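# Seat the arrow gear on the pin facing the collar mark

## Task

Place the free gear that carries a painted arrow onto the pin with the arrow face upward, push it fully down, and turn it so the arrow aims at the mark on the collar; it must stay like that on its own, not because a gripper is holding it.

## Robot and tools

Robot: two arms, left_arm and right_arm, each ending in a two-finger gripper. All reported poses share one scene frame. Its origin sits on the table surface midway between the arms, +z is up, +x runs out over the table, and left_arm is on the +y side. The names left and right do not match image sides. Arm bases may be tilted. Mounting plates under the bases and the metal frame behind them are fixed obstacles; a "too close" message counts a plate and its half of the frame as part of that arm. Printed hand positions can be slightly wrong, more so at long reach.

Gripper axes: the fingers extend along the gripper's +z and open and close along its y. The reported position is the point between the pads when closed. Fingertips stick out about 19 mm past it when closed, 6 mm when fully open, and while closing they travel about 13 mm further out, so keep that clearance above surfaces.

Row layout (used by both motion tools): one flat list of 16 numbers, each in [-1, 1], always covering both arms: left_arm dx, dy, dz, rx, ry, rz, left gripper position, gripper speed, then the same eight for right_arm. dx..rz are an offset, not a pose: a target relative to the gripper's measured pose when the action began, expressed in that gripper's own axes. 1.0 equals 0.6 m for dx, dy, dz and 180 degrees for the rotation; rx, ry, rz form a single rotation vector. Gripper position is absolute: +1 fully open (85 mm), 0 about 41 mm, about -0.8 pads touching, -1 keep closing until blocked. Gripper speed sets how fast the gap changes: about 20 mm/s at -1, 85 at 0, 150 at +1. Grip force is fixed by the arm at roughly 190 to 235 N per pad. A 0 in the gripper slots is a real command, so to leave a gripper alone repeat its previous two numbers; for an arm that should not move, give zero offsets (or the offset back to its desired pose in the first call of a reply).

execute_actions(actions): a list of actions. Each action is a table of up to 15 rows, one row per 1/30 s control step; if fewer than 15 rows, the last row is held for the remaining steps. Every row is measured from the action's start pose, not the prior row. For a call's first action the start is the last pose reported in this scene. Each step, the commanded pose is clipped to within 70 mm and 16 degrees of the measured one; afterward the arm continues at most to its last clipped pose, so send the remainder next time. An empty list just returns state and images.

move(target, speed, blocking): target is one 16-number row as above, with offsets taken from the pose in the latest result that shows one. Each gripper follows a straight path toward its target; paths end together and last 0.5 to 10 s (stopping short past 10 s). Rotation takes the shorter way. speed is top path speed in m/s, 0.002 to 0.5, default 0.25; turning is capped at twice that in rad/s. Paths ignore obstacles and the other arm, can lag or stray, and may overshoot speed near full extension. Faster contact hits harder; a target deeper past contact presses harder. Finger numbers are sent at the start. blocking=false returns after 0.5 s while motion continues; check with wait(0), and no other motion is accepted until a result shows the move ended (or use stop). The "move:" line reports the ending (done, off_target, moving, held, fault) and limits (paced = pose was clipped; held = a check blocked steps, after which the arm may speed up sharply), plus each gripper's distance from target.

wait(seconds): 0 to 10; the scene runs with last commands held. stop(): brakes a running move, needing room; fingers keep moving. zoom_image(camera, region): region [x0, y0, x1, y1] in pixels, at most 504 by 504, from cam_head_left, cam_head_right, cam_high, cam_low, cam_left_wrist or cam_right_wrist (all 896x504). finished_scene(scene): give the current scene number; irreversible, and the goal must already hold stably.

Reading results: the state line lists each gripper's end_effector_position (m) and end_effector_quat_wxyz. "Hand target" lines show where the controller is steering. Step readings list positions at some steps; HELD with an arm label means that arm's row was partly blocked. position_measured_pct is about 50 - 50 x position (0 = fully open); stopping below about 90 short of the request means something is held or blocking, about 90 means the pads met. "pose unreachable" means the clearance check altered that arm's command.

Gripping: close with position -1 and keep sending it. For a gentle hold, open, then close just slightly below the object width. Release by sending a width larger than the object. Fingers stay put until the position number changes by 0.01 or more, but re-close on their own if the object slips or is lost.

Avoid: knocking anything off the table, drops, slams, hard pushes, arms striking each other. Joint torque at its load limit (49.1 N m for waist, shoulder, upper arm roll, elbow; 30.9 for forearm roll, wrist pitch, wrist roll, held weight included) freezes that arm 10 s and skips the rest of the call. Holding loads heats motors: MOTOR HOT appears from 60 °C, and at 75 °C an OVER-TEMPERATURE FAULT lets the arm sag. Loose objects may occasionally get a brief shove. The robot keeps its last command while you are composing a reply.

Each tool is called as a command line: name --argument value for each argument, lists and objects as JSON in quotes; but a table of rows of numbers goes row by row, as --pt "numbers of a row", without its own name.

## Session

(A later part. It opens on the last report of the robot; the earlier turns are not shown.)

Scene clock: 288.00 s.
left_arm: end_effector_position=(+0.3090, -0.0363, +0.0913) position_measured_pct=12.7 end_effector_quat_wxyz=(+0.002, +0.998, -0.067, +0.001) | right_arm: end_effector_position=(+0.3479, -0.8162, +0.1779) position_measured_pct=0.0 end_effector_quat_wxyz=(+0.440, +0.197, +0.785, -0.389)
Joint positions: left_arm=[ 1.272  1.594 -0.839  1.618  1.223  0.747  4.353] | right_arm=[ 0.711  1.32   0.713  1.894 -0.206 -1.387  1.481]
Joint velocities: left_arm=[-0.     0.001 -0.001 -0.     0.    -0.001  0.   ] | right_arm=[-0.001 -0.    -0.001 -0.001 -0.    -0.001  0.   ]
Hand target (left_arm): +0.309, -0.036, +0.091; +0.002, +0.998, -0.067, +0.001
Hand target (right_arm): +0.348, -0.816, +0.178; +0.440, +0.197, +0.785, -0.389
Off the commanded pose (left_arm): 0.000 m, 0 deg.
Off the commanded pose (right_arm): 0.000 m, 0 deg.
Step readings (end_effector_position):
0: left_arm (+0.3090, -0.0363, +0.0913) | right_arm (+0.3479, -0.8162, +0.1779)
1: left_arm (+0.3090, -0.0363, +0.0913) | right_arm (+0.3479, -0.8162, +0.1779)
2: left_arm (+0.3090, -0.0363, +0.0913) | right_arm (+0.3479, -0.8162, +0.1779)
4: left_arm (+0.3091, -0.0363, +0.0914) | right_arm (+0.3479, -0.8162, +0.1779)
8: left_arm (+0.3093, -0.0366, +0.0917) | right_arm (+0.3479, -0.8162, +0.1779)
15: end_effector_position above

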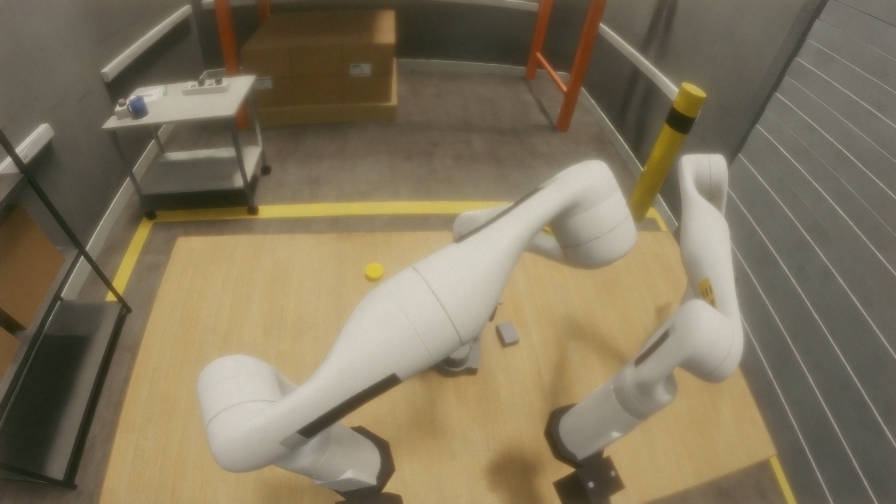

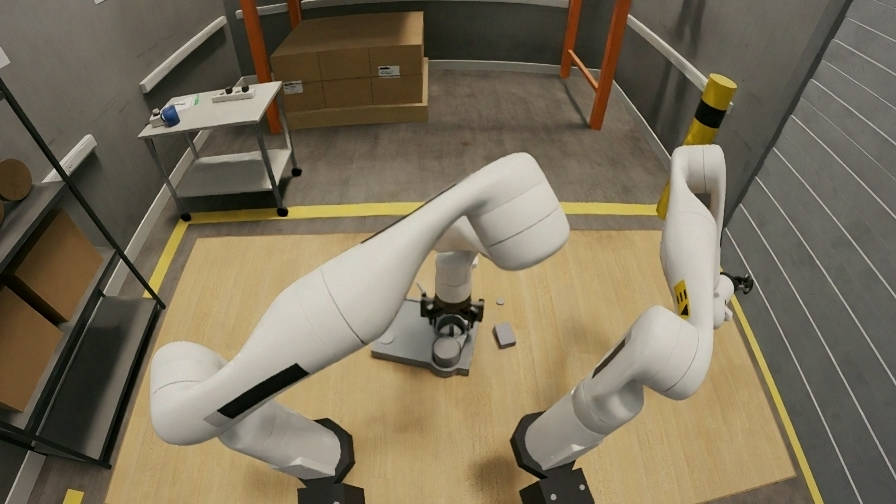

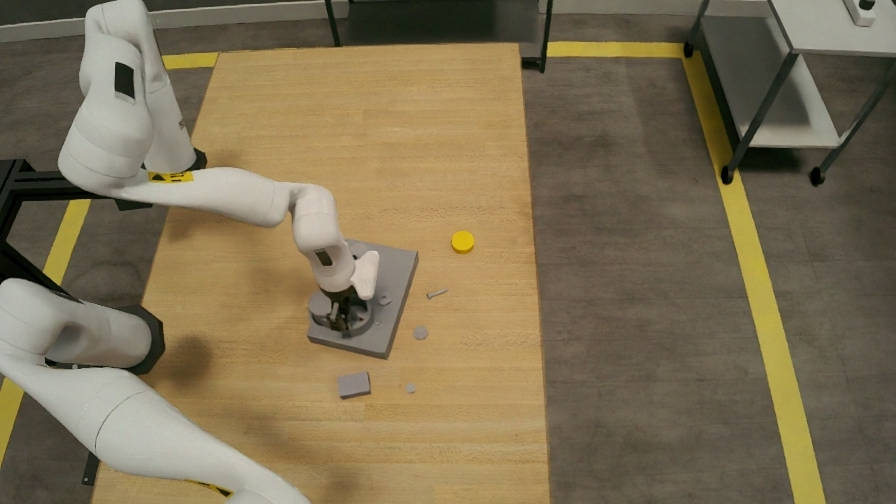

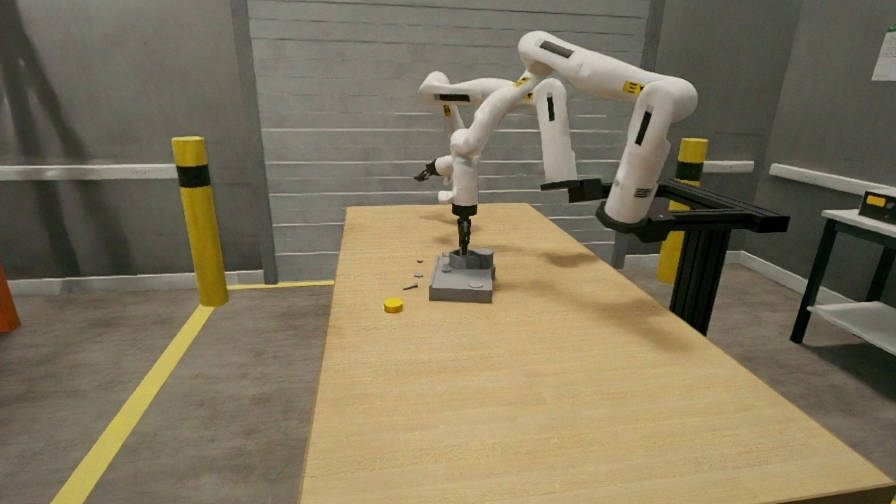

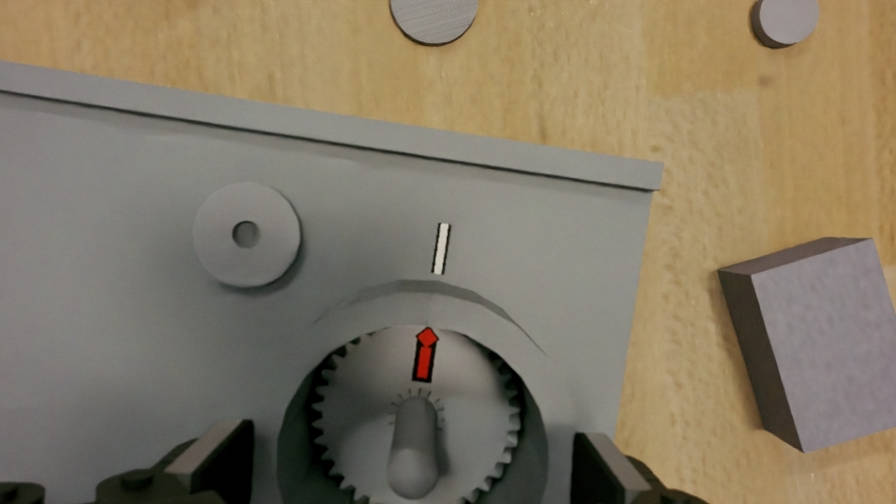

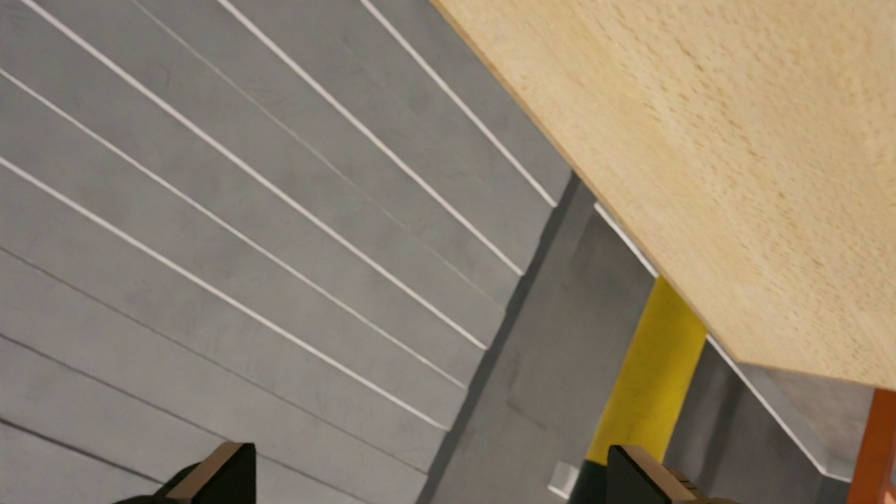

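move --target '[0,0,-0.07,0,0,0,0.75,0,0,0,0,0,0,0,1,0]' --speed 0.2

Scene clock: 290.97 s.
left_arm: end_effector_position=(+0.3090, -0.0359, +0.1332) position_measured_pct=12.7 end_effector_quat_wxyz=(+0.002, +0.998, -0.067, +0.001) | right_arm: end_effector_position=(+0.3479, -0.8162, +0.1779) position_measured_pct=0.0 end_effector_quat_wxyz=(+0.440, +0.197, +0.785, -0.389)
Joint positions: left_arm=[ 1.305  1.522 -0.884  1.651  1.164  0.801  4.385] | right_arm=[ 0.711  1.32   0.713  1.894 -0.206 -1.387  1.481]
Joint velocities: left_arm=[ 0.003 -0.003 -0.001  0.    -0.     0.002  0.001] | right_arm=[ 0.    -0.     0.    -0.     0.     0.    -0.001]
Hand target (left_arm): +0.309, -0.036, +0.133; +0.002, +0.998, -0.067, +0.001
Hand target (right_arm): +0.348, -0.816, +0.178; +0.440, +0.197, +0.785, -0.389
Off the commanded pose (left_arm): 0.000 m, 0 deg.
Off the commanded pose (right_arm): 0.000 m, 0 deg.
move: done

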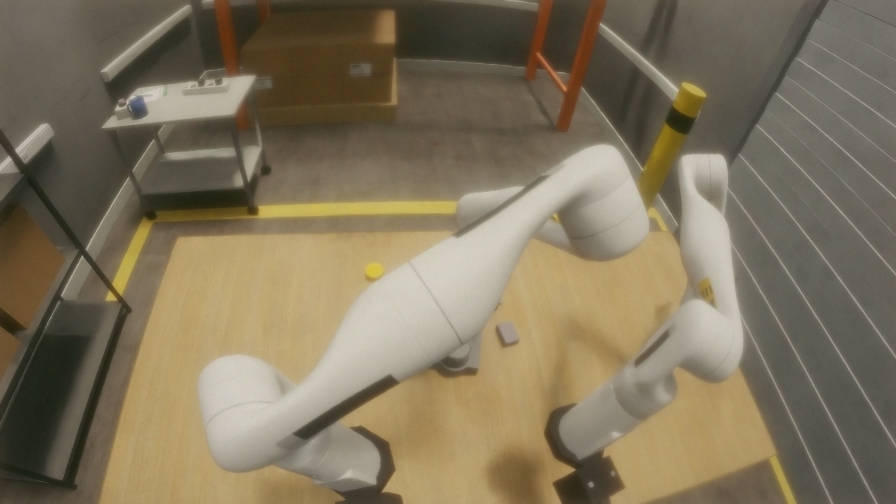

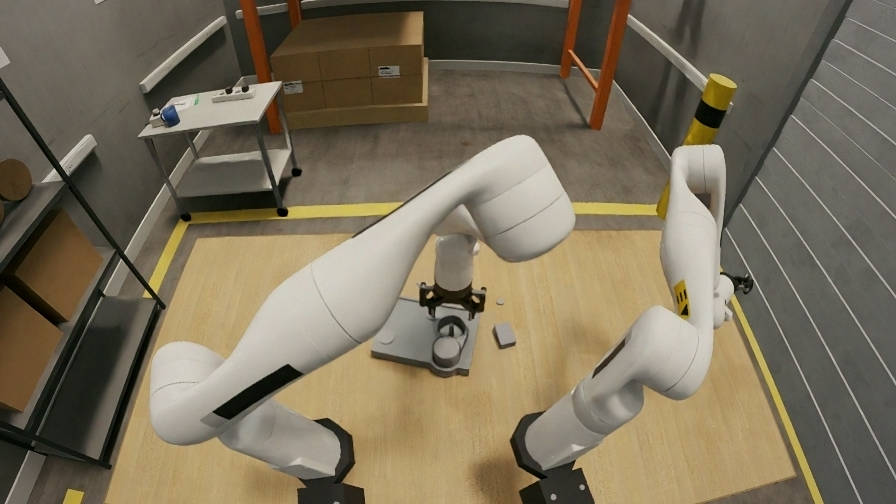

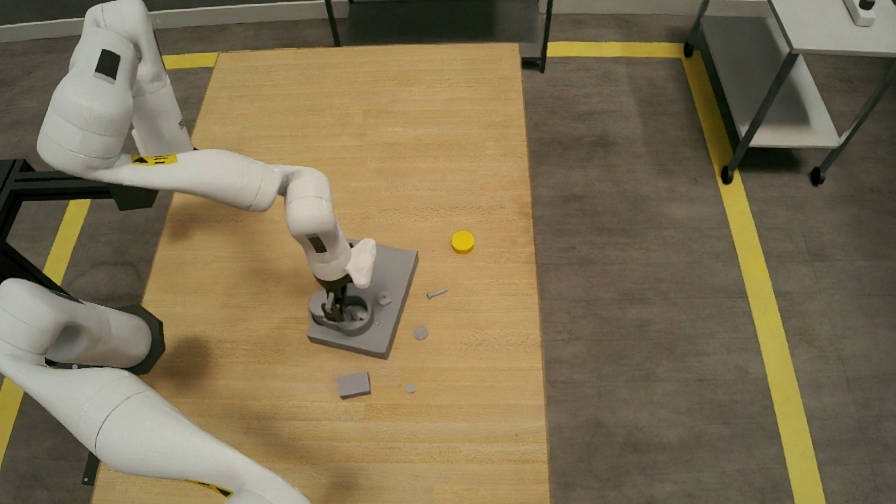

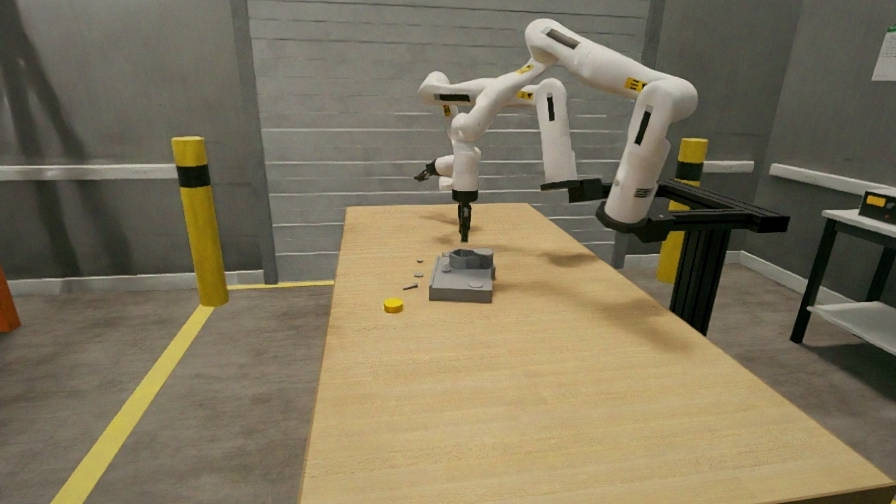

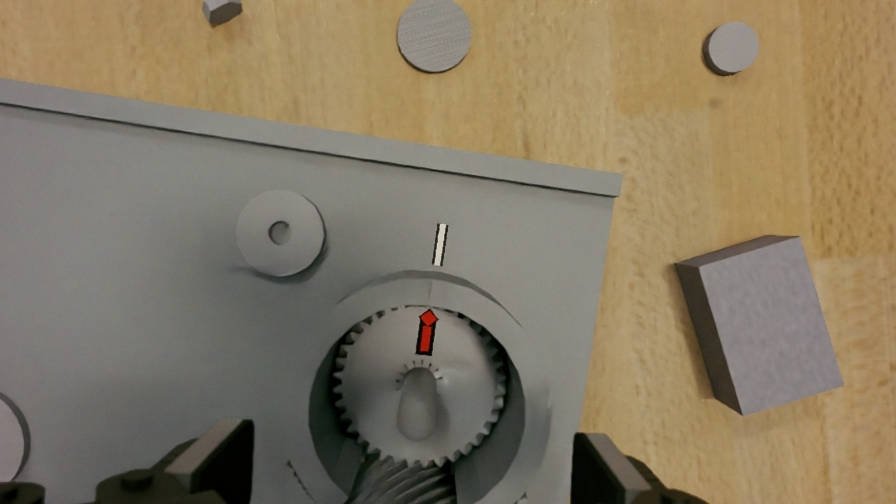

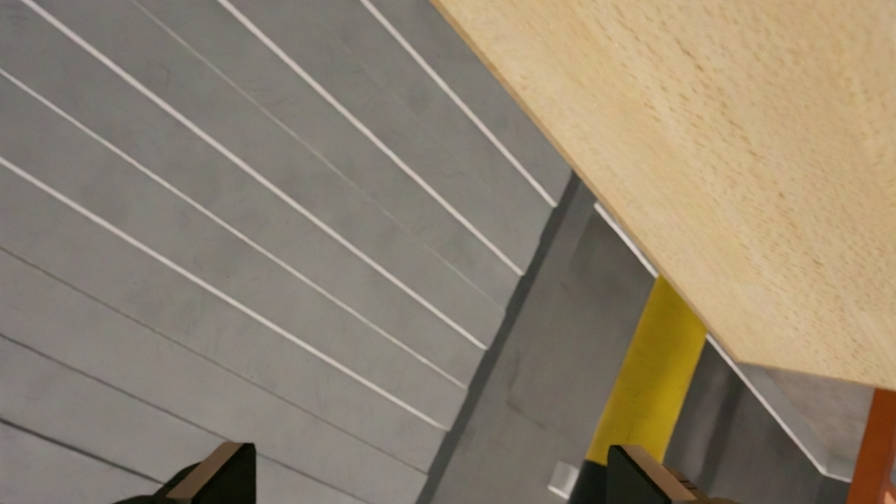

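The gear is seated with the arrow pointing at the mark.

finished_scene --scene 1

The scene is finished: the task was done.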